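# Move graduated cylinder to window-side shelved bench

## Task

Take the graduated cylinder from the shelved bench beside the door and set it standing upright on the work surface of the shelved bench beside the window. It must never touch the floor and must not end fallen over or leaning. Finally the robot has to release it and back away, because the cylinder counts as placed only if it stays upright without the robot holding it.

## Robot and tools

ROBOT. A two-wheeled differential base with four passive casters carries a lifting column. On the column are a tiltable head and two 6-joint arms (left, right), each with a parallel two-finger gripper. Shoulder height S = 0.90 m + column_m. Folded, as at the start, the robot is 0.73 m long, 0.62 m wide and S + 0.43 m tall. Its front lies 0.40 m ahead of the column. It cannot drive sideways.

FRAMES. Base frame: origin on the floor under the column, between the drive wheels; x forward, y left, z up. left_hand and right_hand are reported in this frame, in metres. Each is the point where the fingers meet; the fingertips extend 8 mm past it. Its quat_wxyz maps (0,0,1) onto the direction the fingers point, and its y axis runs along the opening. The odometry frame is the base frame as it stood at scene start. base_odometry heading is in radians, left positive, -3.142 to 3.142. It counts wheel turns only, so slip shows up as travel.

execute_actions. Arguments: "actions", a list holding one action or none (none just reports state and images), and "cameras", a list of names from cam_head_left, cam_head_right, cam_left_wrist, cam_right_wrist, nav_camera, or ["all"]. Null or omitted gives all; [] gives none. An action may contain:
- "base": exactly one relative move from where the base now is. translate_m is metres, forward positive, -3 to 3. rotate_rad is radians, counter-clockwise (left) positive, -3.2 to 3.2.
- "joints": absolute targets keyed by name, any subset. column_m 0 to 0.8 m. head_tilt_rad -0.61 to 1.308 (positive tilts down). For each arm (left_ or right_ prefix): joint1_rad -2.879 to 2.879; joint2_rad 0 to 3.141; joint3_rad 0 to 3.019; joint4_rad -1.692 to 1.57; joint5_rad -1.57 to 1.57 (positive swings the hand to the robot's right); joint6_rad -2.094 to 2.094 (positive rolls clockwise seen from behind); gripper_m 0 to 0.093 m fingertip gap, 0 meaning closed.
- "speeds": optional caps for this action only. translate_m 0.05 to 0.8 m/s and rotate_rad 0.1 to 1 rad/s; the maximum is the default.
Motions in one action start together. An action lasts at most 15 s. A base move needing more than 8.667 s is refused, and so is any unknown key or out-of-range value; then nothing moves. A joint left out may still be driving toward an earlier target.

ARM GEOMETRY. With joint1 at -1.57 (left) or 1.57 (right) and joints 5 and 6 at 0, the arm swings in a vertical plane facing forward, 0.23 m to that side. Let a = j2 - 0.35, b = 1.05 + j2 - j3, c = b - j4 (c = 1.57 means fingers straight down). Then the hand is 0.12 + 0.39 sin a + 0.38 cos b + 0.25 cos c ahead and S + 0.39 cos a - 0.38 sin b - 0.25 sin c up. For example, j2, j3, j4 = 0.93, 0.78, 0.14 gives 0.60 m ahead and 0.25 m below S. The real hand tends to sit up to about 5 cm lower and nearer the column, so check the reported pose. Reach is about 1 m from the shoulder. Below 0.4 m height, the base housing blocks hands closer than 0.45 m ahead. Avoid moving arms while column_m is under 0.3. Joint changes smaller than about 0.03 rad (0.08 rad for joints 2 and 3) may not move at all. To touch something gently, step about 0.05 rad per call from your last target.

GRIPPER. The fingers are 7 cm long. Their outside width exceeds the reported opening by 1 cm at the tips and 5 cm at the base. The body behind them is 10 x 7 cm. To grasp, command an opening smaller than the object; off_target is then expected. A reading staying at least 0.002 m above the target means something is held.

OTHER TOOLS. wait: seconds from 0 to 10; nothing new is commanded. zoom_image: camera name plus region [x0, y0, x1, y1] in pixels of that camera's last full 504x504 image, at most 504 by 504. read_manual: optional section "licences"; it returns legal text only. finished_scene: scene (1 or 2). It ends the scene for good and reports success, so call it only after releasing and backing off.

RESULT LINES. base_status and joint_status give how each commanded motion ended:
- done: within tolerance.
- off_target: at rest short of the target, possibly still pushing.
- contact_stop: base wheel stall, or column stopping on touchdown. After a column stop it must rise 0.2 m before it will descend again.
- time_out: the time limit was reached.
- not_followed: shown with "joint command not followed" and a cause:. A safety check refused the arm targets for getting too close to the other arm or the body; move the affected joints back at least 0.05 rad.
- limit_stop_at_motor_heat: the arm stopped because a motor overheated.
on_its_own lists uncommanded behaviour; its "held at" gives a target, not the position. turned_by_wheels vs turned_by_imu differing a lot means slip or a collision. base_tilt is in degrees, forward and right positive. wheel_motors_off is 1 during an overload cutout. motor_effort gives wheel motors in percent, with the peak in brackets. Also reported: joint torques, per-arm motor temperatures, a MOTOR HOT warning from 85 °C and an OVER-TEMPERATURE FAULT at 100 °C (the arm drops). The pictures line lists image order. If one call reports a stop, the remaining motion calls of that reply are skipped.

AVOID. Do not let the cylinder hit the floor or tip. A brief disturbance may nudge loose objects. Never let the arms collide or press on each other; that can end the run. Do not keep the base pushing against something: about 3 s of hard pushing cuts the wheel motors for 2 s. After a stall, back off 0.05 m before turning. Bench tops between 0.30 m and S - 0.26 m high can ride over the housing and hit the column. A blocked arm keeps pushing and heats up; relieve it by sending its current joint readings back as targets. Keep thinking short, because the scene runs while you think.

Each tool is called after "Call:" as name([rows], argument=value, ...), one row to a line, values as JSON.

## Session

Call:
execute_actions(actions=[])

Scene clock: 0.00 s.
Joint torques (N m, as the arm reports them, + toward a larger angle): no reading
Motor temperatures (°C, as the motors report them): left_arm=[20 22 20 20 20 19] | right_arm=[23 22 20 20 23 20]
base_odometry: x=+0.000 y=+0.000 heading=+0.000 (m, m, rad; odometry frame)
turned_by_wheels: +0.000 (rad since the last result)
turned_by_imu: +0.000 (rad since the last result)
base_tilt: forward=+0.3 right=+0.2 (deg)
base_status: not commanded
joint_positions: column_m=+0.552 head_tilt_rad=+0.881 left_joint1_rad=-1.547 left_joint2_rad=+0.873 left_joint3_rad=+0.360 left_joint4_rad=-0.926 left_joint5_rad=+0.015 left_joint6_rad=+0.068 left_gripper_m=+0.095 right_joint1_rad=+1.548 right_joint2_rad=+0.873 right_joint3_rad=+0.417 right_joint4_rad=-0.964 right_joint5_rad=-0.006 right_joint6_rad=+0.034 right_gripper_m=+0.094
joint_status: not commanded
wheel_motors_off: 0
motor_effort: left_wheel=+2 right_wheel=+2 (%)
left_hand: x=+0.1265 y=+0.2266 z=+1.2548 quat_wxyz=(+0.442, -0.017, -0.897, +0.015) (m; base frame)
right_hand: x=+0.1508 y=-0.2291 z=+1.2521 quat_wxyz=(+0.434, -0.026, -0.901, +0.011) (m; base frame)
pictures: cam_head_left, cam_head_right, cam_left_wrist, cam_right_wrist, nav_camera
Images, in order (width x height): cam_head_left 504x504, cam_head_right 504x504, cam_left_wrist 504x504, cam_right_wrist 504x504, nav_camera 504x504.

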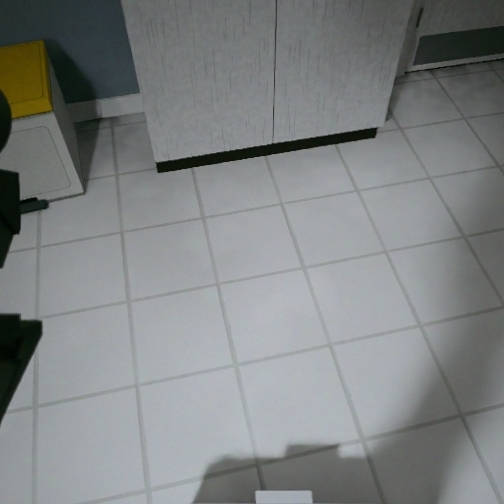

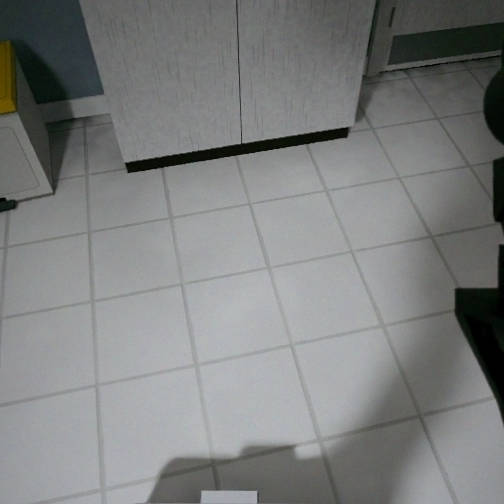

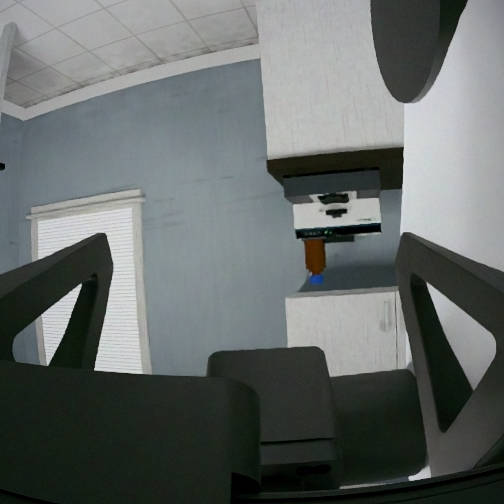

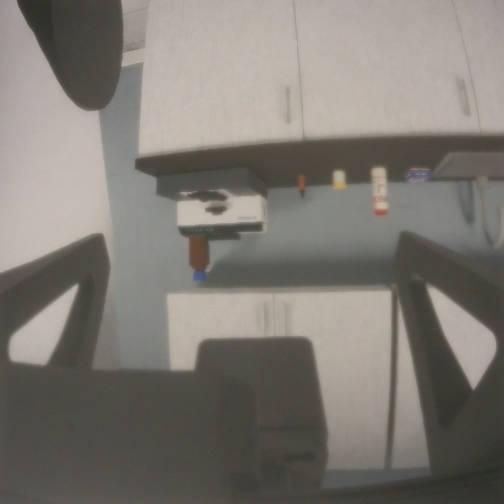

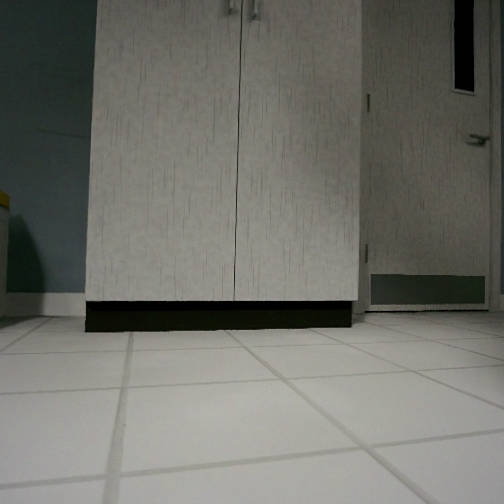

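Call:
execute_actions([
  {"base": {"rotate_rad": -0.8}, "joints": {"head_tilt_rad": 0.3}},
], cameras=["cam_head_left", "nav_camera"])

Scene clock: 5.70 s.
Joint torques (N m, as the arm reports them, + toward a larger angle): left_arm=[ 0.45 -9.08 -1.48 -0.94 -0.05 -0.02] | right_arm=[-0.65 -5.73 -0.83 -1.35  0.03 -0.01]
Motor temperatures (°C, as the motors report them): left_arm=[20 22 20 21 20 19] | right_arm=[23 22 20 20 23 20]
base_odometry: x=+0.000 y=+0.000 heading=-0.799 (m, m, rad; odometry frame)
turned_by_wheels: -0.799 (rad since the last result)
turned_by_imu: -0.795 (rad since the last result)
base_tilt: forward=+0.3 right=+0.1 (deg)
base_status: done
joint_positions: column_m=+0.552 head_tilt_rad=+0.319 left_joint1_rad=-1.547 left_joint2_rad=+0.873 left_joint3_rad=+0.360 left_joint4_rad=-0.926 left_joint5_rad=+0.015 left_joint6_rad=+0.068 left_gripper_m=+0.095 right_joint1_rad=+1.548 right_joint2_rad=+0.873 right_joint3_rad=+0.417 right_joint4_rad=-0.964 right_joint5_rad=-0.006 right_joint6_rad=+0.034 right_gripper_m=+0.094
joint_status: all done
wheel_motors_off: 0
motor_effort: left_wheel=+4(49) right_wheel=-2(51) (%)
left_hand: x=+0.1265 y=+0.2266 z=+1.2548 quat_wxyz=(+0.442, -0.017, -0.897, +0.015) (m; base frame)
right_hand: x=+0.1508 y=-0.2291 z=+1.2521 quat_wxyz=(+0.434, -0.026, -0.901, +0.011) (m; base frame)
pictures: cam_head_left, nav_camera
Images, in order (width x height): cam_head_left 504x504, nav_camera 504x504.

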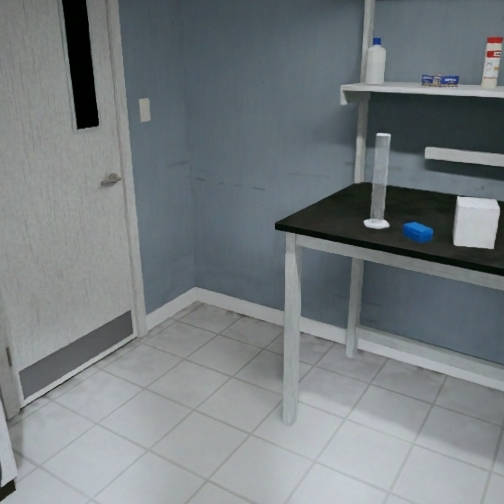

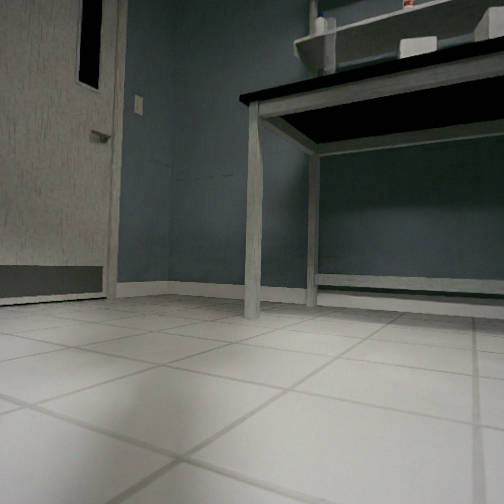

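Call:
execute_actions([
  {"base": {"rotate_rad": -0.277}, "joints": {"left_joint1_rad": -1.57, "left_joint2_rad": 1.637, "left_joint3_rad": 1.304, "left_joint4_rad": 1.03, "left_joint5_rad": 0, "left_joint6_rad": 0, "left_gripper_m": 0.093, "head_tilt_rad": 0.35}},
], cameras=["cam_head_left", "cam_head_right", "cam_left_wrist", "nav_camera"])

Scene clock: 50.17 s.
Joint torques (N m, as the arm reports them, + toward a larger angle): left_arm=[ -0.1  -23.99   2.82   2.96  -0.09  -0.1 ] | right_arm=[-0.56 -5.58 -0.82 -1.36  0.03  0.  ]
Motor temperatures (°C, as the motors report them): left_arm=[20 23 21 21 20 19] | right_arm=[23 22 20 20 23 20]
base_odometry: x=+0.000 y=+0.000 heading=-1.076 (m, m, rad; odometry frame)
turned_by_wheels: -0.276 (rad since the last result)
turned_by_imu: -0.277 (rad since the last result)
base_tilt: forward=+0.4 right=+0.2 (deg)
base_status: done
joint_positions: column_m=+0.552 head_tilt_rad=+0.355 left_joint1_rad=-1.568 left_joint2_rad=+1.634 left_joint3_rad=+1.306 left_joint4_rad=+1.005 left_joint5_rad=+0.001 left_joint6_rad=+0.010 left_gripper_m=+0.093 right_joint1_rad=+1.548 right_joint2_rad=+0.873 right_joint3_rad=+0.417 right_joint4_rad=-0.964 right_joint5_rad=-0.006 right_joint6_rad=+0.034 right_gripper_m=+0.094
joint_status: all done
wheel_motors_off: 0
motor_effort: left_wheel=+5(30) right_wheel=-3(30) (%)
left_hand: x=+0.7970 y=+0.2264 z=+1.0976 quat_wxyz=(-0.565, -0.005, -0.825, -0.004) (m; base frame)
right_hand: x=+0.1508 y=-0.2291 z=+1.2521 quat_wxyz=(+0.434, -0.026, -0.901, +0.011) (m; base frame)
pictures: cam_head_left, cam_head_right, cam_left_wrist, nav_camera
Images, in order (width x height): cam_head_left 504x504, cam_head_right 504x504, cam_left_wrist 504x504, nav_camera 504x504.

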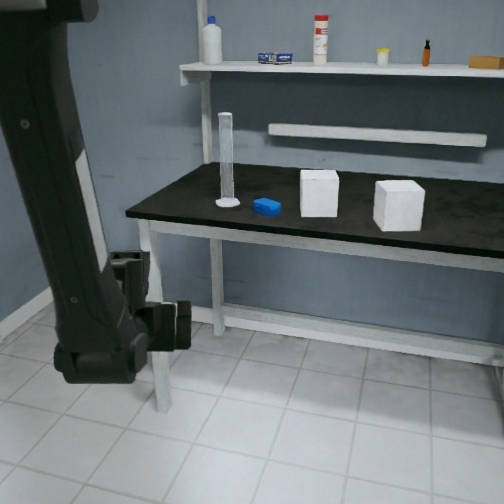

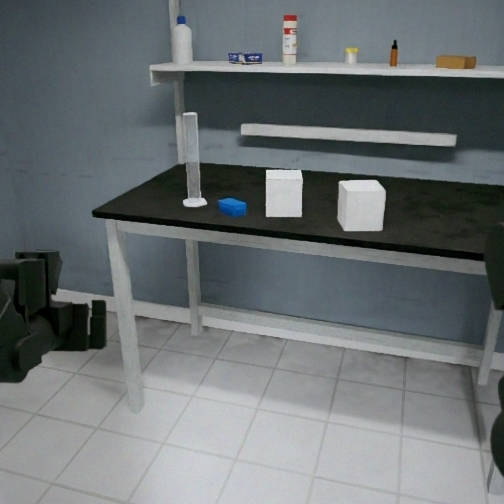

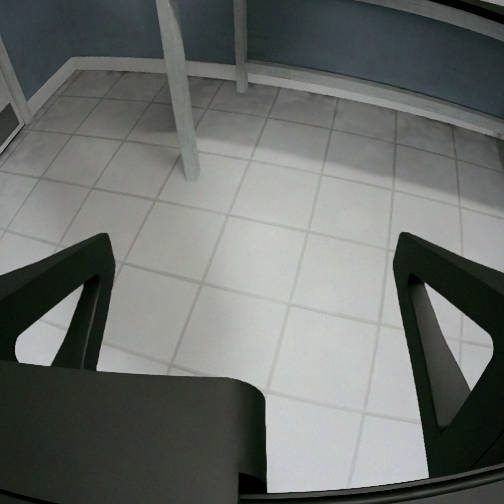

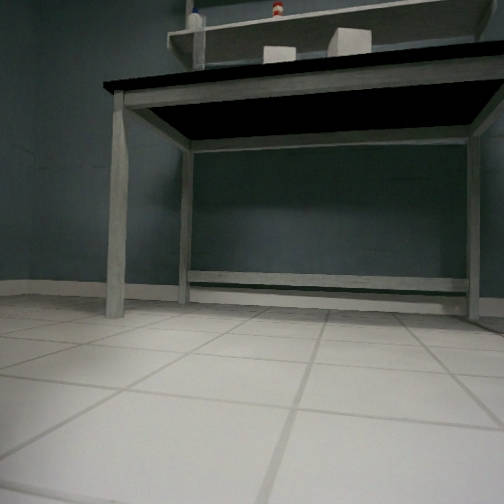

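Call:
execute_actions([
  {"base": {"translate_m": 0.85}, "joints": {"head_tilt_rad": 0.55}},
], cameras=["cam_head_left", "cam_head_right", "cam_left_wrist", "nav_camera"])

Scene clock: 57.17 s.
Joint torques (N m, as the arm reports them, + toward a larger angle): left_arm=[  0.07 -23.83   3.11   2.93  -0.09  -0.11] | right_arm=[-0.64 -5.57 -1.01 -1.33  0.04 -0.01]
Motor temperatures (°C, as the motors report them): left_arm=[20 25 21 21 20 19] | right_arm=[23 22 20 20 23 20]
base_odometry: x=+0.404 y=-0.748 heading=-1.076 (m, m, rad; odometry frame)
turned_by_wheels: +0.000 (rad since the last result)
turned_by_imu: +0.004 (rad since the last result)
base_tilt: forward=+0.3 right=+0.2 (deg)
base_status: done
joint_positions: column_m=+0.552 head_tilt_rad=+0.554 left_joint1_rad=-1.568 left_joint2_rad=+1.634 left_joint3_rad=+1.302 left_joint4_rad=+1.005 left_joint5_rad=+0.001 left_joint6_rad=+0.010 left_gripper_m=+0.093 right_joint1_rad=+1.548 right_joint2_rad=+0.873 right_joint3_rad=+0.418 right_joint4_rad=-0.964 right_joint5_rad=-0.006 right_joint6_rad=+0.034 right_gripper_m=+0.094
joint_status: all done
wheel_motors_off: 0
motor_effort: left_wheel=-1(58) right_wheel=+4(60) (%)
left_hand: x=+0.7952 y=+0.2264 z=+1.0964 quat_wxyz=(-0.563, -0.005, -0.826, -0.004) (m; base frame)
right_hand: x=+0.1518 y=-0.2292 z=+1.2518 quat_wxyz=(+0.433, -0.026, -0.901, +0.011) (m; base frame)
pictures: cam_head_left, cam_head_right, cam_left_wrist, nav_camera
Images, in order (width x height): cam_head_left 504x504, cam_head_right 504x504, cam_left_wrist 504x504, nav_camera 504x504.

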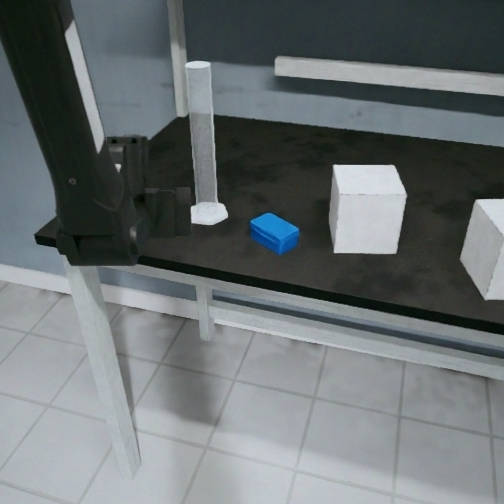

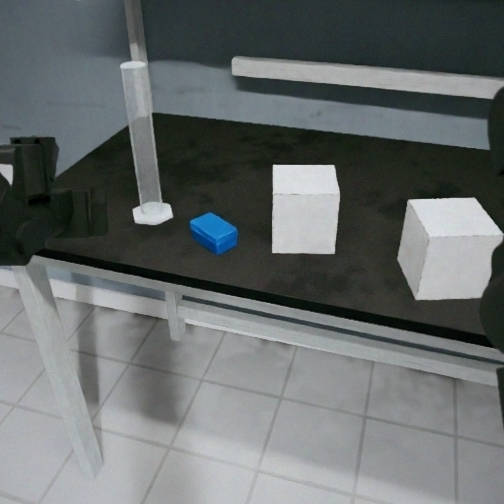

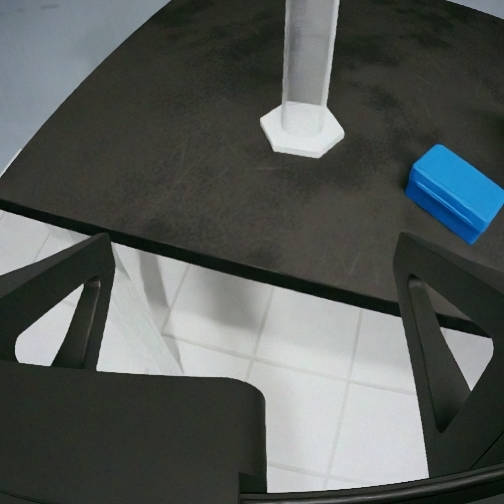

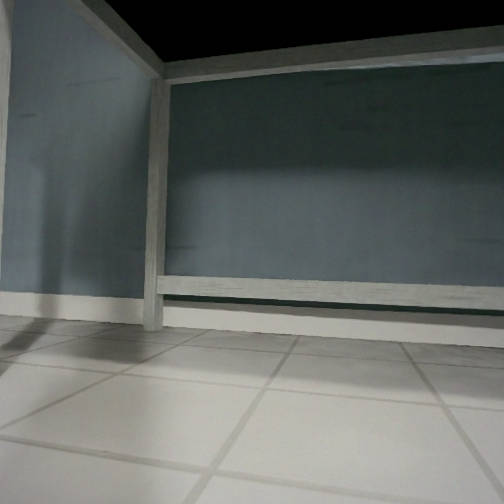

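Call:
execute_actions([
  {"base": {"rotate_rad": -0.05}},
], cameras=["cam_left_wrist"])

Call:
execute_actions([
  {"base": {"translate_m": 0.15}, "speeds": {"translate_m": 0.3}},
], cameras=["cam_head_left", "cam_head_right", "cam_left_wrist"])

Scene clock: 66.37 s.
Joint torques (N m, as the arm reports them, + toward a larger angle): left_arm=[  0.11 -23.56   3.07   2.97  -0.08  -0.11] | right_arm=[-0.7  -5.65 -1.03 -1.34  0.03  0.  ]
Motor temperatures (°C, as the motors report them): left_arm=[20 27 21 21 20 19] | right_arm=[23 23 20 20 23 20]
base_odometry: x=+0.404 y=-0.748 heading=-1.124 (m, m, rad; odometry frame)
turned_by_wheels: -0.048 (rad since the last result)
turned_by_imu: -0.046 (rad since the last result)
base_tilt: forward=+0.3 right=+0.1 (deg)
base_status: done
joint_positions: column_m=+0.552 head_tilt_rad=+0.554 left_joint1_rad=-1.570 left_joint2_rad=+1.634 left_joint3_rad=+1.302 left_joint4_rad=+1.005 left_joint5_rad=+0.001 left_joint6_rad=+0.010 left_gripper_m=+0.093 right_joint1_rad=+1.548 right_joint2_rad=+0.873 right_joint3_rad=+0.418 right_joint4_rad=-0.964 right_joint5_rad=-0.006 right_joint6_rad=+0.034 right_gripper_m=+0.094
joint_status: not commanded
wheel_motors_off: 0
motor_effort: left_wheel=+1(49) right_wheel=+1(50) (%)
left_hand: x=+0.7952 y=+0.2252 z=+1.0964 quat_wxyz=(-0.563, -0.005, -0.826, -0.003) (m; base frame)
right_hand: x=+0.1518 y=-0.2292 z=+1.2518 quat_wxyz=(+0.433, -0.026, -0.901, +0.011) (m; base frame)
pictures: cam_left_wrist
Images, in order (width x height): cam_left_wrist 504x504.

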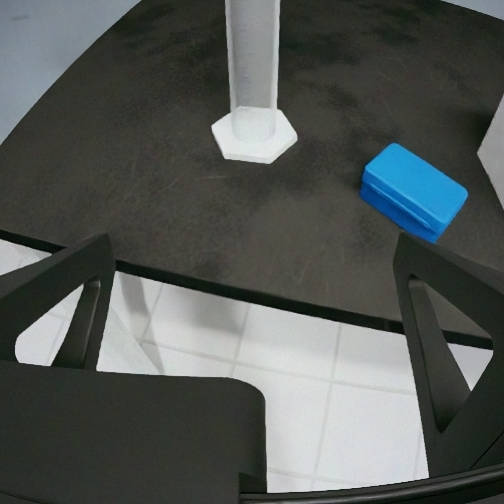

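Scene clock: 68.07 s.
Joint torques (N m, as the arm reports them, + toward a larger angle): left_arm=[  0.23 -23.83   3.24   2.95  -0.08  -0.11] | right_arm=[-0.64 -5.85 -0.89 -1.33  0.03 -0.01]
Motor temperatures (°C, as the motors report them): left_arm=[20 27 21 21 20 19] | right_arm=[23 23 20 20 23 20]
base_odometry: x=+0.468 y=-0.884 heading=-1.126 (m, m, rad; odometry frame)
turned_by_wheels: -0.002 (rad since the last result)
turned_by_imu: -0.001 (rad since the last result)
base_tilt: forward=+0.3 right=+0.2 (deg)
base_status: done
joint_positions: column_m=+0.552 head_tilt_rad=+0.554 left_joint1_rad=-1.570 left_joint2_rad=+1.634 left_joint3_rad=+1.301 left_joint4_rad=+1.005 left_joint5_rad=+0.001 left_joint6_rad=+0.010 left_gripper_m=+0.093 right_joint1_rad=+1.548 right_joint2_rad=+0.873 right_joint3_rad=+0.417 right_joint4_rad=-0.964 right_joint5_rad=-0.006 right_joint6_rad=+0.034 right_gripper_m=+0.094
joint_status: not commanded
wheel_motors_off: 0
motor_effort: left_wheel=-2(54) right_wheel=+1(64) (%)
left_hand: x=+0.7945 y=+0.2252 z=+1.0960 quat_wxyz=(-0.563, -0.005, -0.827, -0.003) (m; base frame)
right_hand: x=+0.1512 y=-0.2292 z=+1.2520 quat_wxyz=(+0.433, -0.026, -0.901, +0.011) (m; base frame)
pictures: cam_head_left, cam_head_right, cam_left_wrist
Images, in order (width x height): cam_head_left 504x504, cam_head_right 504x504, cam_left_wrist 504x504.

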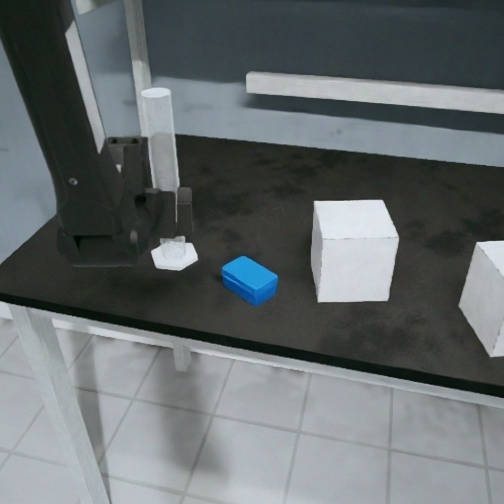

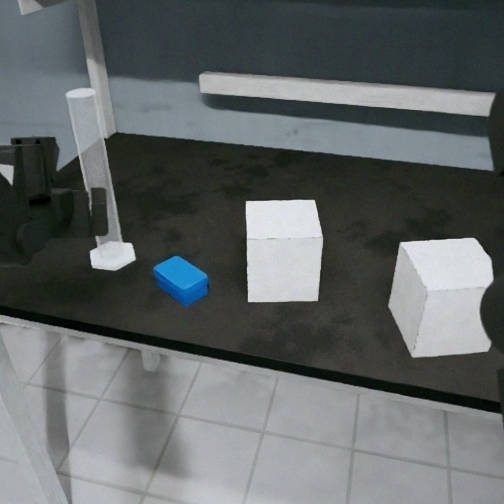

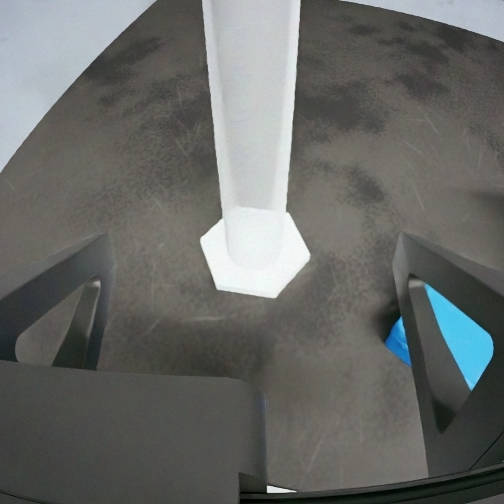

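Call:
execute_actions([
  {"joints": {"left_joint4_rad": 1.25, "column_m": 0.5}},
], cameras=["cam_head_left", "cam_left_wrist"])

Scene clock: 86.83 s.
Joint torques (N m, as the arm reports them, + toward a larger angle): left_arm=[  0.18 -23.8    3.21   2.99  -0.08  -0.11] | right_arm=[-0.57 -5.67 -0.94 -1.33  0.03  0.  ]
Motor temperatures (°C, as the motors report them): left_arm=[20 29 21 21 20 19] | right_arm=[23 23 20 20 23 20]
base_odometry: x=+0.468 y=-0.884 heading=-1.126 (m, m, rad; odometry frame)
turned_by_wheels: +0.000 (rad since the last result)
turned_by_imu: +0.002 (rad since the last result)
base_tilt: forward=+0.4 right=+0.2 (deg)
base_status: not commanded
joint_positions: column_m=+0.500 head_tilt_rad=+0.554 left_joint1_rad=-1.570 left_joint2_rad=+1.634 left_joint3_rad=+1.301 left_joint4_rad=+1.225 left_joint5_rad=+0.001 left_joint6_rad=+0.010 left_gripper_m=+0.093 right_joint1_rad=+1.548 right_joint2_rad=+0.873 right_joint3_rad=+0.417 right_joint4_rad=-0.964 right_joint5_rad=-0.006 right_joint6_rad=+0.034 right_gripper_m=+0.094
joint_status: all done
wheel_motors_off: 0
motor_effort: left_wheel=-2(3) right_wheel=+1(2) (%)
left_hand: x=+0.8087 y=+0.2251 z=+1.0965 quat_wxyz=(-0.650, -0.004, -0.760, -0.004) (m; base frame)
right_hand: x=+0.1512 y=-0.2292 z=+1.2004 quat_wxyz=(+0.433, -0.026, -0.901, +0.011) (m; base frame)
pictures: cam_head_left, cam_left_wrist
Images, in order (width x height): cam_head_left 504x504, cam_left_wrist 504x504.

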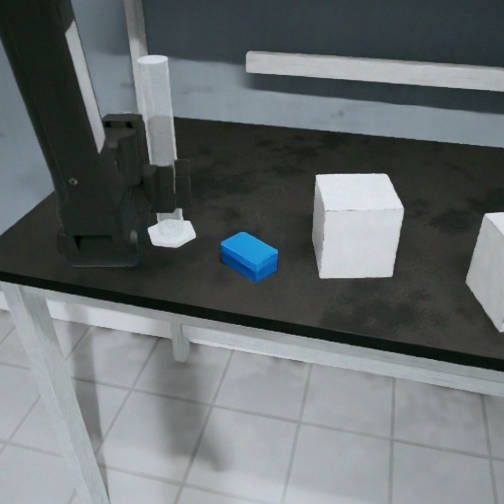

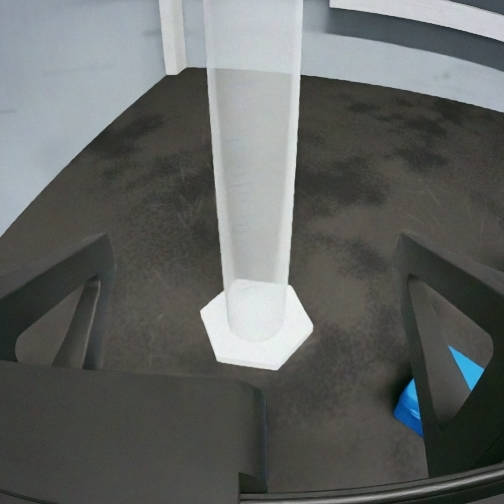

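Call:
execute_actions([
  {"base": {"translate_m": 0.1}, "speeds": {"translate_m": 0.15}},
], cameras=["cam_head_left", "cam_head_right", "cam_left_wrist"])

Scene clock: 91.90 s.
Joint torques (N m, as the arm reports them, + toward a larger angle): left_arm=[  0.2  -23.85   3.34   3.    -0.09  -0.1 ] | right_arm=[-0.69 -5.63 -0.85 -1.34  0.03 -0.01]
Motor temperatures (°C, as the motors report them): left_arm=[20 29 22 21 20 19] | right_arm=[23 23 20 20 23 20]
base_odometry: x=+0.512 y=-0.974 heading=-1.127 (m, m, rad; odometry frame)
turned_by_wheels: -0.001 (rad since the last result)
turned_by_imu: +0.001 (rad since the last result)
base_tilt: forward=+0.3 right=+0.1 (deg)
base_status: done
joint_positions: column_m=+0.500 head_tilt_rad=+0.554 left_joint1_rad=-1.570 left_joint2_rad=+1.634 left_joint3_rad=+1.300 left_joint4_rad=+1.225 left_joint5_rad=+0.001 left_joint6_rad=+0.010 left_gripper_m=+0.093 right_joint1_rad=+1.548 right_joint2_rad=+0.873 right_joint3_rad=+0.415 right_joint4_rad=-0.964 right_joint5_rad=-0.006 right_joint6_rad=+0.034 right_gripper_m=+0.094
joint_status: not commanded
wheel_motors_off: 0
motor_effort: left_wheel=-2(43) right_wheel=+3(42) (%)
left_hand: x=+0.8082 y=+0.2251 z=+1.0961 quat_wxyz=(-0.650, -0.004, -0.760, -0.004) (m; base frame)
right_hand: x=+0.1502 y=-0.2291 z=+1.2008 quat_wxyz=(+0.434, -0.026, -0.900, +0.011) (m; base frame)
pictures: cam_head_left, cam_head_right, cam_left_wrist
Images, in order (width x height): cam_head_left 504x504, cam_head_right 504x504, cam_left_wrist 504x504.

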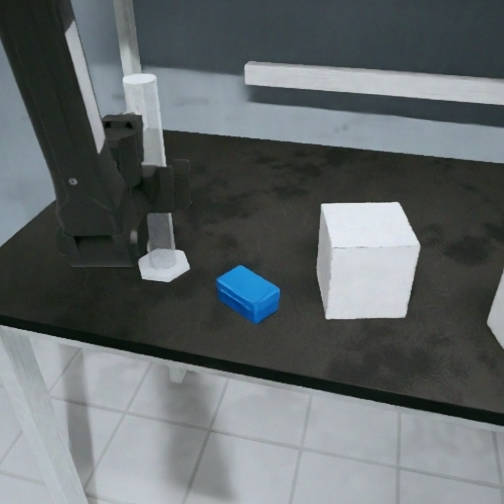

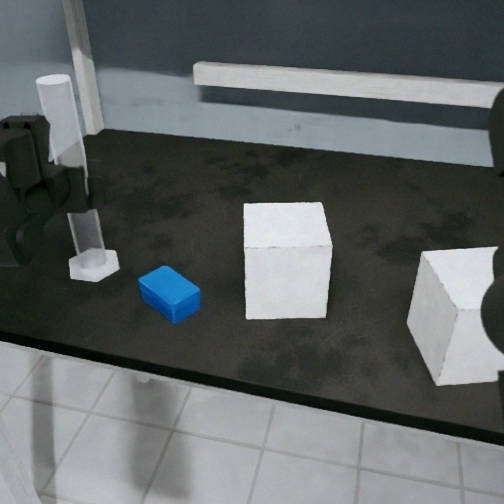

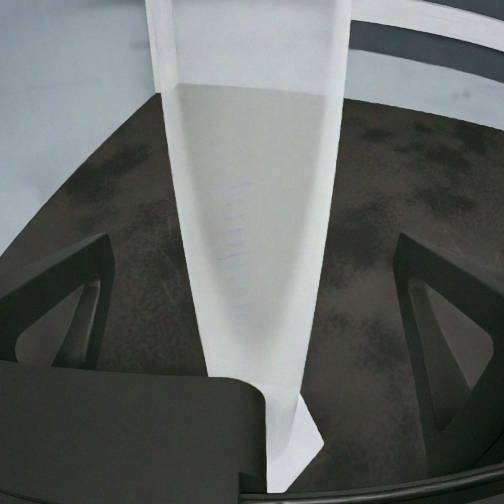

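Call:
execute_actions([
  {"base": {"translate_m": 0.035}, "speeds": {"translate_m": 0.1}},
], cameras=["cam_head_left", "cam_left_wrist"])

Call:
execute_actions([
  {"joints": {"left_gripper_m": 0.03}},
], cameras=["cam_head_left", "cam_left_wrist"])

Scene clock: 98.93 s.
Joint torques (N m, as the arm reports them, + toward a larger angle): left_arm=[  0.2  -23.85   3.41   2.97  -0.09  -0.11] | right_arm=[-0.6  -5.52 -0.84 -1.33  0.03  0.  ]
Motor temperatures (°C, as the motors report them): left_arm=[20 29 22 21 20 19] | right_arm=[23 23 20 20 23 20]
base_odometry: x=+0.527 y=-1.006 heading=-1.128 (m, m, rad; odometry frame)
turned_by_wheels: -0.001 (rad since the last result)
turned_by_imu: +0.001 (rad since the last result)
base_tilt: forward=+0.3 right=+0.2 (deg)
base_status: done
joint_positions: column_m=+0.500 head_tilt_rad=+0.554 left_joint1_rad=-1.570 left_joint2_rad=+1.634 left_joint3_rad=+1.299 left_joint4_rad=+1.225 left_joint5_rad=+0.001 left_joint6_rad=+0.010 left_gripper_m=+0.093 right_joint1_rad=+1.548 right_joint2_rad=+0.873 right_joint3_rad=+0.416 right_joint4_rad=-0.964 right_joint5_rad=-0.006 right_joint6_rad=+0.034 right_gripper_m=+0.094
joint_status: not commanded
wheel_motors_off: 0
motor_effort: left_wheel=-1(39) right_wheel=+1(31) (%)
left_hand: x=+0.8079 y=+0.2251 z=+1.0959 quat_wxyz=(-0.649, -0.004, -0.760, -0.004) (m; base frame)
right_hand: x=+0.1506 y=-0.2291 z=+1.2006 quat_wxyz=(+0.434, -0.026, -0.901, +0.011) (m; base frame)
pictures: cam_head_left, cam_left_wrist
Images, in order (width x height): cam_head_left 504x504, cam_left_wrist 504x504.

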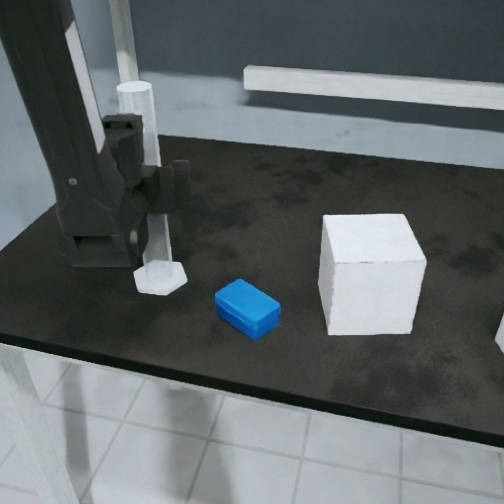

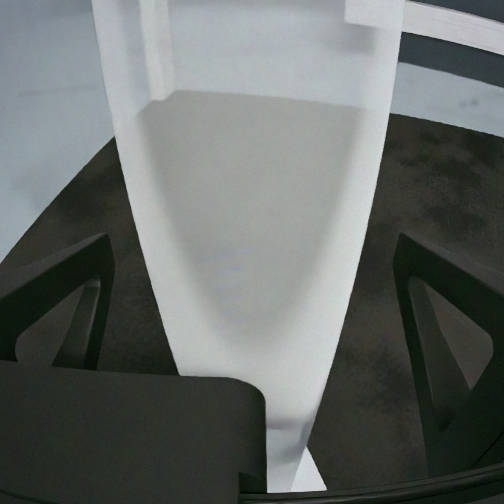

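Scene clock: 99.57 s.
Joint torques (N m, as the arm reports them, + toward a larger angle): left_arm=[  0.18 -23.83   3.39   3.01  -0.08  -0.09] | right_arm=[-0.62 -5.7  -0.84 -1.33  0.03  0.  ]
Motor temperatures (°C, as the motors report them): left_arm=[20 29 22 21 20 19] | right_arm=[23 23 20 20 23 20]
base_odometry: x=+0.527 y=-1.006 heading=-1.128 (m, m, rad; odometry frame)
turned_by_wheels: +0.000 (rad since the last result)
turned_by_imu: +0.000 (rad since the last result)
base_tilt: forward=+0.4 right=+0.1 (deg)
base_status: not commanded
joint_positions: column_m=+0.500 head_tilt_rad=+0.554 left_joint1_rad=-1.570 left_joint2_rad=+1.634 left_joint3_rad=+1.299 left_joint4_rad=+1.225 left_joint5_rad=+0.001 left_joint6_rad=+0.009 left_gripper_m=+0.042 right_joint1_rad=+1.548 right_joint2_rad=+0.873 right_joint3_rad=+0.416 right_joint4_rad=-0.964 right_joint5_rad=-0.006 right_joint6_rad=+0.034 right_gripper_m=+0.094
joint_status: left_gripper_m off_target (ended at +0.042, target +0.030)
wheel_motors_off: 0
motor_effort: left_wheel=-1(1) right_wheel=+3(0) (%)
left_hand: x=+0.8079 y=+0.2251 z=+1.0959 quat_wxyz=(-0.649, -0.004, -0.760, -0.003) (m; base frame)
right_hand: x=+0.1506 y=-0.2291 z=+1.2006 quat_wxyz=(+0.434, -0.026, -0.901, +0.011) (m; base frame)
pictures: cam_head_left, cam_left_wrist
Images, in order (width x height): cam_head_left 504x504, cam_left_wrist 504x504.

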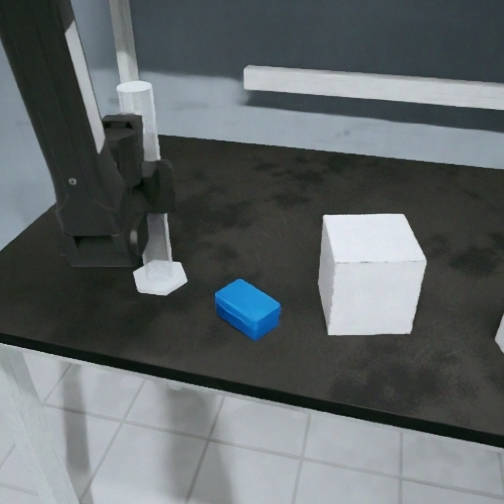

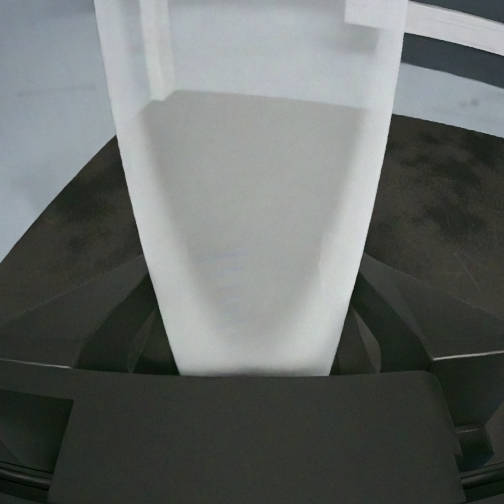

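Call:
execute_actions([
  {"joints": {"left_gripper_m": 0.01, "column_m": 0.56}},
], cameras=["cam_head_left", "cam_left_wrist"])

Scene clock: 103.37 s.
Joint torques (N m, as the arm reports them, + toward a larger angle): left_arm=[  0.16 -23.72   3.37   2.99  -0.09  -0.09] | right_arm=[-0.63 -5.61 -0.81 -1.35  0.03  0.  ]
Motor temperatures (°C, as the motors report them): left_arm=[20 30 22 21 20 19] | right_arm=[23 23 20 20 23 20]
base_odometry: x=+0.527 y=-1.006 heading=-1.128 (m, m, rad; odometry frame)
turned_by_wheels: +0.000 (rad since the last result)
turned_by_imu: +0.002 (rad since the last result)
base_tilt: forward=+0.3 right=+0.2 (deg)
base_status: not commanded
joint_positions: column_m=+0.560 head_tilt_rad=+0.554 left_joint1_rad=-1.570 left_joint2_rad=+1.634 left_joint3_rad=+1.299 left_joint4_rad=+1.225 left_joint5_rad=+0.001 left_joint6_rad=+0.009 left_gripper_m=+0.042 right_joint1_rad=+1.548 right_joint2_rad=+0.873 right_joint3_rad=+0.416 right_joint4_rad=-0.964 right_joint5_rad=-0.006 right_joint6_rad=+0.034 right_gripper_m=+0.094
joint_status: left_gripper_m off_target (ended at +0.042, target +0.010); the others done
wheel_motors_off: 0
motor_effort: left_wheel=-1(1) right_wheel=+3(1) (%)
left_hand: x=+0.8079 y=+0.2251 z=+1.1557 quat_wxyz=(-0.649, -0.004, -0.760, -0.003) (m; base frame)
right_hand: x=+0.1506 y=-0.2291 z=+1.2604 quat_wxyz=(+0.434, -0.026, -0.901, +0.011) (m; base frame)
pictures: cam_head_left, cam_left_wrist
Images, in order (width x height): cam_head_left 504x504, cam_left_wrist 504x504.

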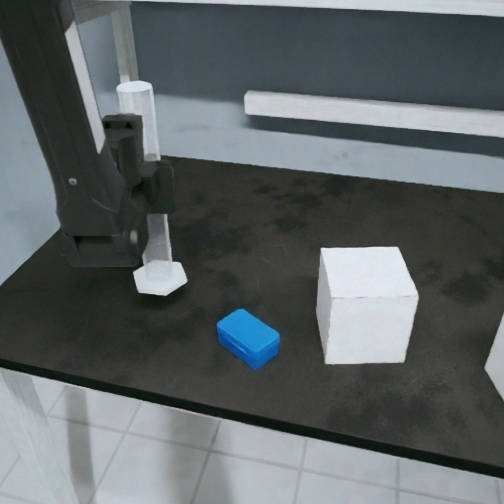

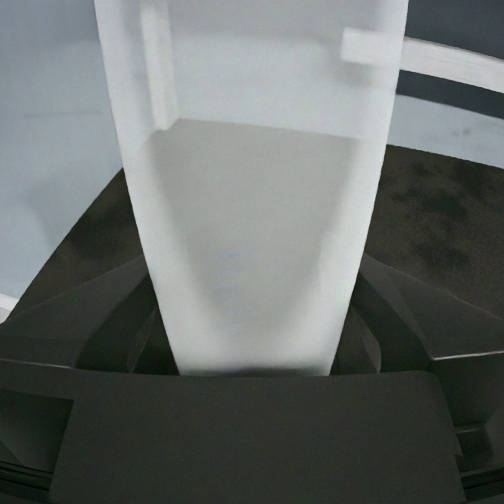

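Call:
execute_actions([
  {"base": {"translate_m": -0.8}, "joints": {"head_tilt_rad": 0.3}, "speeds": {"translate_m": 0.5}},
], cameras=["cam_head_right", "cam_right_wrist"])

Scene clock: 113.47 s.
Joint torques (N m, as the arm reports them, + toward a larger angle): left_arm=[  0.27 -23.83   3.49   2.98  -0.08  -0.1 ] | right_arm=[-0.66 -5.48 -0.69 -1.31  0.03  0.  ]
Motor temperatures (°C, as the motors report them): left_arm=[20 30 22 21 20 19] | right_arm=[23 23 20 20 23 20]
base_odometry: x=+0.184 y=-0.283 heading=-1.128 (m, m, rad; odometry frame)
turned_by_wheels: -0.001 (rad since the last result)
turned_by_imu: +0.000 (rad since the last result)
base_tilt: forward=+0.3 right=+0.2 (deg)
base_status: done
joint_positions: column_m=+0.560 head_tilt_rad=+0.319 left_joint1_rad=-1.570 left_joint2_rad=+1.634 left_joint3_rad=+1.297 left_joint4_rad=+1.225 left_joint5_rad=+0.001 left_joint6_rad=+0.009 left_gripper_m=+0.042 right_joint1_rad=+1.548 right_joint2_rad=+0.873 right_joint3_rad=+0.415 right_joint4_rad=-0.964 right_joint5_rad=-0.006 right_joint6_rad=+0.034 right_gripper_m=+0.094
joint_status: all done
wheel_motors_off: 0
motor_effort: left_wheel=-2(42) right_wheel=+3(69) (%)
left_hand: x=+0.8071 y=+0.2251 z=+1.1551 quat_wxyz=(-0.649, -0.004, -0.761, -0.003) (m; base frame)
right_hand: x=+0.1498 y=-0.2291 z=+1.2607 quat_wxyz=(+0.434, -0.026, -0.900, +0.011) (m; base frame)
pictures: cam_head_right, cam_right_wrist
Images, in order (width x height): cam_head_right 504x504, cam_right_wrist 504x504.

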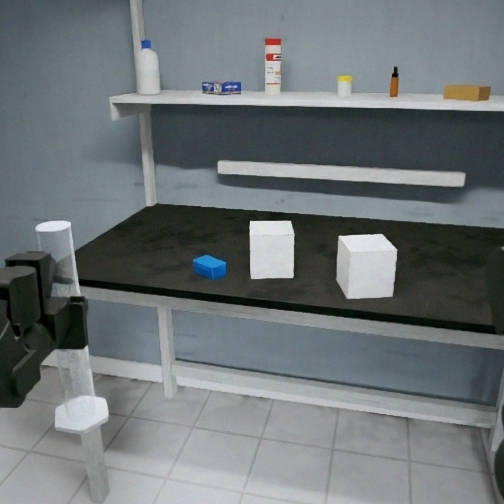

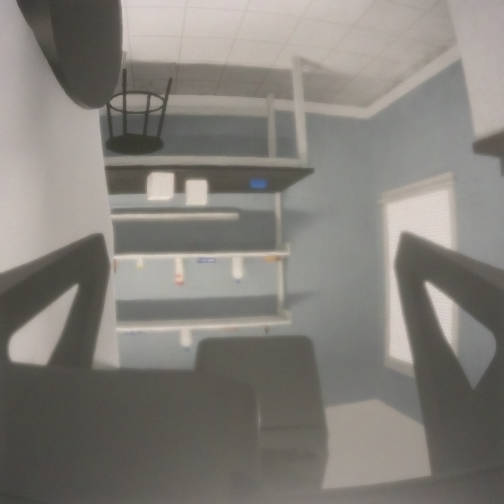

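Call:
execute_actions([
  {"base": {"rotate_rad": 2.97}},
], cameras=["cam_head_left", "cam_head_right", "nav_camera"])

Scene clock: 121.60 s.
Joint torques (N m, as the arm reports them, + toward a larger angle): left_arm=[  0.15 -23.71   3.48   2.99  -0.07  -0.1 ] | right_arm=[-0.76 -5.75 -0.72 -1.33  0.03  0.  ]
Motor temperatures (°C, as the motors report them): left_arm=[20 30 22 21 20 19] | right_arm=[23 23 20 20 23 20]
base_odometry: x=+0.184 y=-0.283 heading=+1.841 (m, m, rad; odometry frame)
turned_by_wheels: +2.969 (rad since the last result)
turned_by_imu: +2.999 (rad since the last result)
base_tilt: forward=+0.4 right=+0.2 (deg)
base_status: done
joint_positions: column_m=+0.560 head_tilt_rad=+0.319 left_joint1_rad=-1.568 left_joint2_rad=+1.634 left_joint3_rad=+1.297 left_joint4_rad=+1.225 left_joint5_rad=+0.001 left_joint6_rad=+0.009 left_gripper_m=+0.042 right_joint1_rad=+1.548 right_joint2_rad=+0.873 right_joint3_rad=+0.415 right_joint4_rad=-0.964 right_joint5_rad=-0.006 right_joint6_rad=+0.034 right_gripper_m=+0.094
joint_status: not commanded
wheel_motors_off: 0
motor_effort: left_wheel=-4(45) right_wheel=+6(60) (%)
left_hand: x=+0.8071 y=+0.2259 z=+1.1551 quat_wxyz=(-0.649, -0.004, -0.761, -0.004) (m; base frame)
right_hand: x=+0.1498 y=-0.2291 z=+1.2607 quat_wxyz=(+0.434, -0.026, -0.900, +0.011) (m; base frame)
pictures: cam_head_left, cam_head_right, nav_camera
Images, in order (width x height): cam_head_left 504x504, cam_head_right 504x504, nav_camera 504x504.

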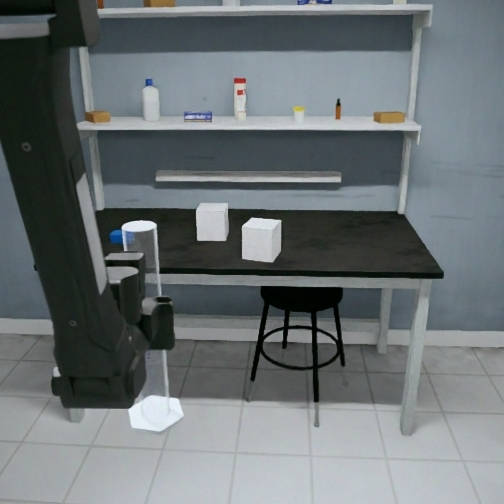

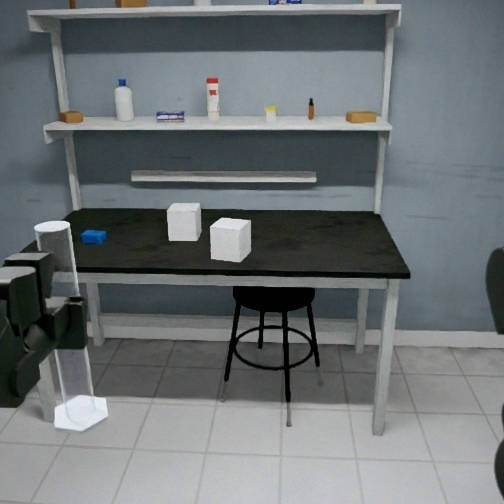

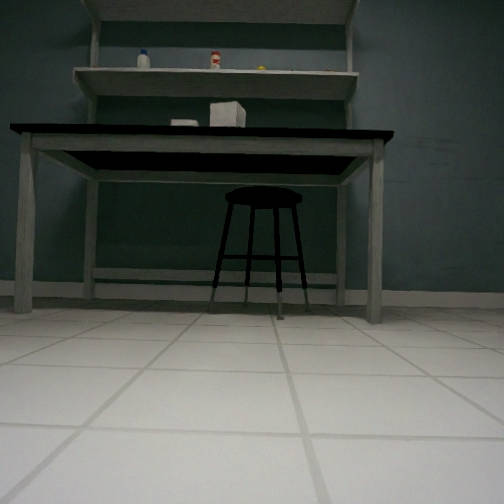

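Call:
execute_actions([
  {"base": {"rotate_rad": -0.228}, "joints": {"column_m": 0.47}},
], cameras=[])

Call:
execute_actions([
  {"base": {"translate_m": 1.05}, "joints": {"column_m": 0.42, "head_tilt_rad": 0.6}, "speeds": {"translate_m": 0.6}},
], cameras=["cam_head_left", "cam_head_right", "nav_camera", "cam_left_wrist"])

Scene clock: 139.40 s.
Joint torques (N m, as the arm reports them, + toward a larger angle): left_arm=[  0.23 -23.79   3.52   3.    -0.06  -0.1 ] | right_arm=[-0.72 -5.57 -0.68 -1.32  0.03  0.  ]
Motor temperatures (°C, as the motors report them): left_arm=[20 31 22 21 20 19] | right_arm=[23 23 20 20 23 20]
base_odometry: x=+0.184 y=-0.283 heading=+1.614 (m, m, rad; odometry frame)
turned_by_wheels: -0.227 (rad since the last result)
turned_by_imu: -0.228 (rad since the last result)
base_tilt: forward=+0.3 right=+0.1 (deg)
base_status: done
joint_positions: column_m=+0.470 head_tilt_rad=+0.319 left_joint1_rad=-1.570 left_joint2_rad=+1.634 left_joint3_rad=+1.297 left_joint4_rad=+1.225 left_joint5_rad=+0.000 left_joint6_rad=+0.009 left_gripper_m=+0.042 right_joint1_rad=+1.548 right_joint2_rad=+0.873 right_joint3_rad=+0.415 right_joint4_rad=-0.964 right_joint5_rad=-0.006 right_joint6_rad=+0.034 right_gripper_m=+0.094
joint_status: all done
wheel_motors_off: 0
motor_effort: left_wheel=+6(25) right_wheel=-6(25) (%)
left_hand: x=+0.8071 y=+0.2250 z=+1.0653 quat_wxyz=(-0.649, -0.003, -0.761, -0.003) (m; base frame)
right_hand: x=+0.1498 y=-0.2291 z=+1.1709 quat_wxyz=(+0.434, -0.026, -0.900, +0.011) (m; base frame)
pictures: none
No camera images: the call's "cameras" was empty. Leave "cameras" out to get every camera's image.

Scene clock: 142.93 s.
Joint torques (N m, as the arm reports them, + toward a larger angle): left_arm=[  0.19 -23.76   3.56   2.99  -0.06  -0.09] | right_arm=[-0.62 -5.6  -0.8  -1.35  0.03  0.  ]
Motor temperatures (°C, as the motors report them): left_arm=[20 31 22 21 20 19] | right_arm=[23 23 20 20 23 20]
base_odometry: x=+0.138 y=+0.766 heading=+1.615 (m, m, rad; odometry frame)
turned_by_wheels: +0.001 (rad since the last result)
turned_by_imu: +0.005 (rad since the last result)
base_tilt: forward=+0.3 right=+0.1 (deg)
base_status: done
joint_positions: column_m=+0.420 head_tilt_rad=+0.604 left_joint1_rad=-1.570 left_joint2_rad=+1.634 left_joint3_rad=+1.297 left_joint4_rad=+1.225 left_joint5_rad=+0.000 left_joint6_rad=+0.009 left_gripper_m=+0.042 right_joint1_rad=+1.548 right_joint2_rad=+0.873 right_joint3_rad=+0.416 right_joint4_rad=-0.964 right_joint5_rad=-0.006 right_joint6_rad=+0.034 right_gripper_m=+0.094
joint_status: all done
wheel_motors_off: 0
motor_effort: left_wheel=+2(72) right_wheel=-1(51) (%)
left_hand: x=+0.8071 y=+0.2250 z=+1.0153 quat_wxyz=(-0.649, -0.003, -0.761, -0.003) (m; base frame)
right_hand: x=+0.1506 y=-0.2291 z=+1.1206 quat_wxyz=(+0.434, -0.026, -0.901, +0.011) (m; base frame)
pictures: cam_head_left, cam_head_right, cam_left_wrist, nav_camera
Images, in order (width x height): cam_head_left 504x504, cam_head_right 504x504, cam_left_wrist 504x504, nav_camera 504x504.

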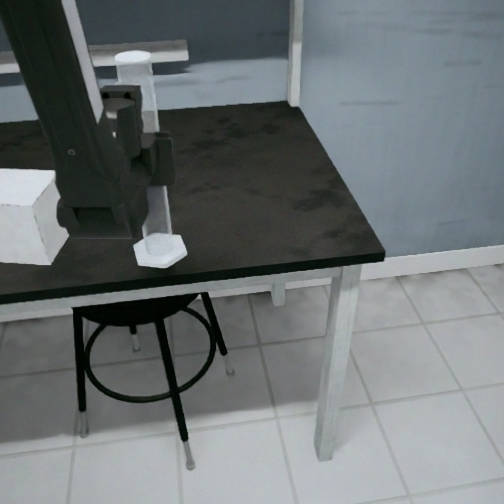

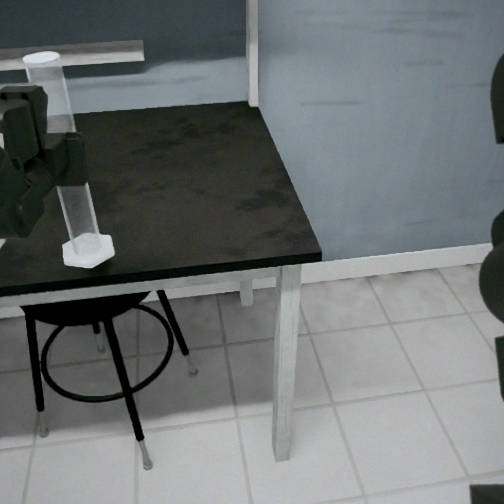

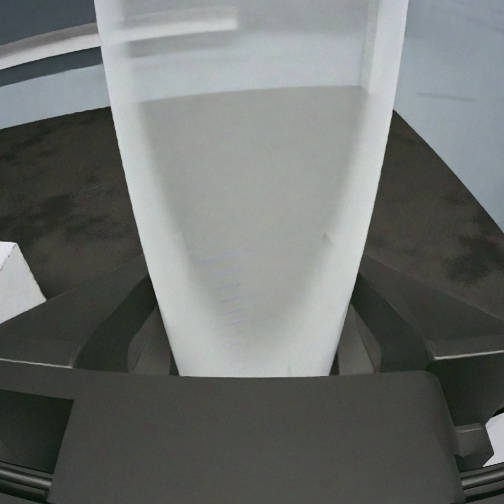

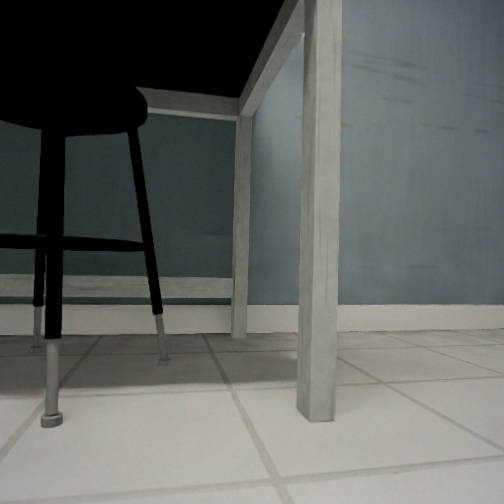

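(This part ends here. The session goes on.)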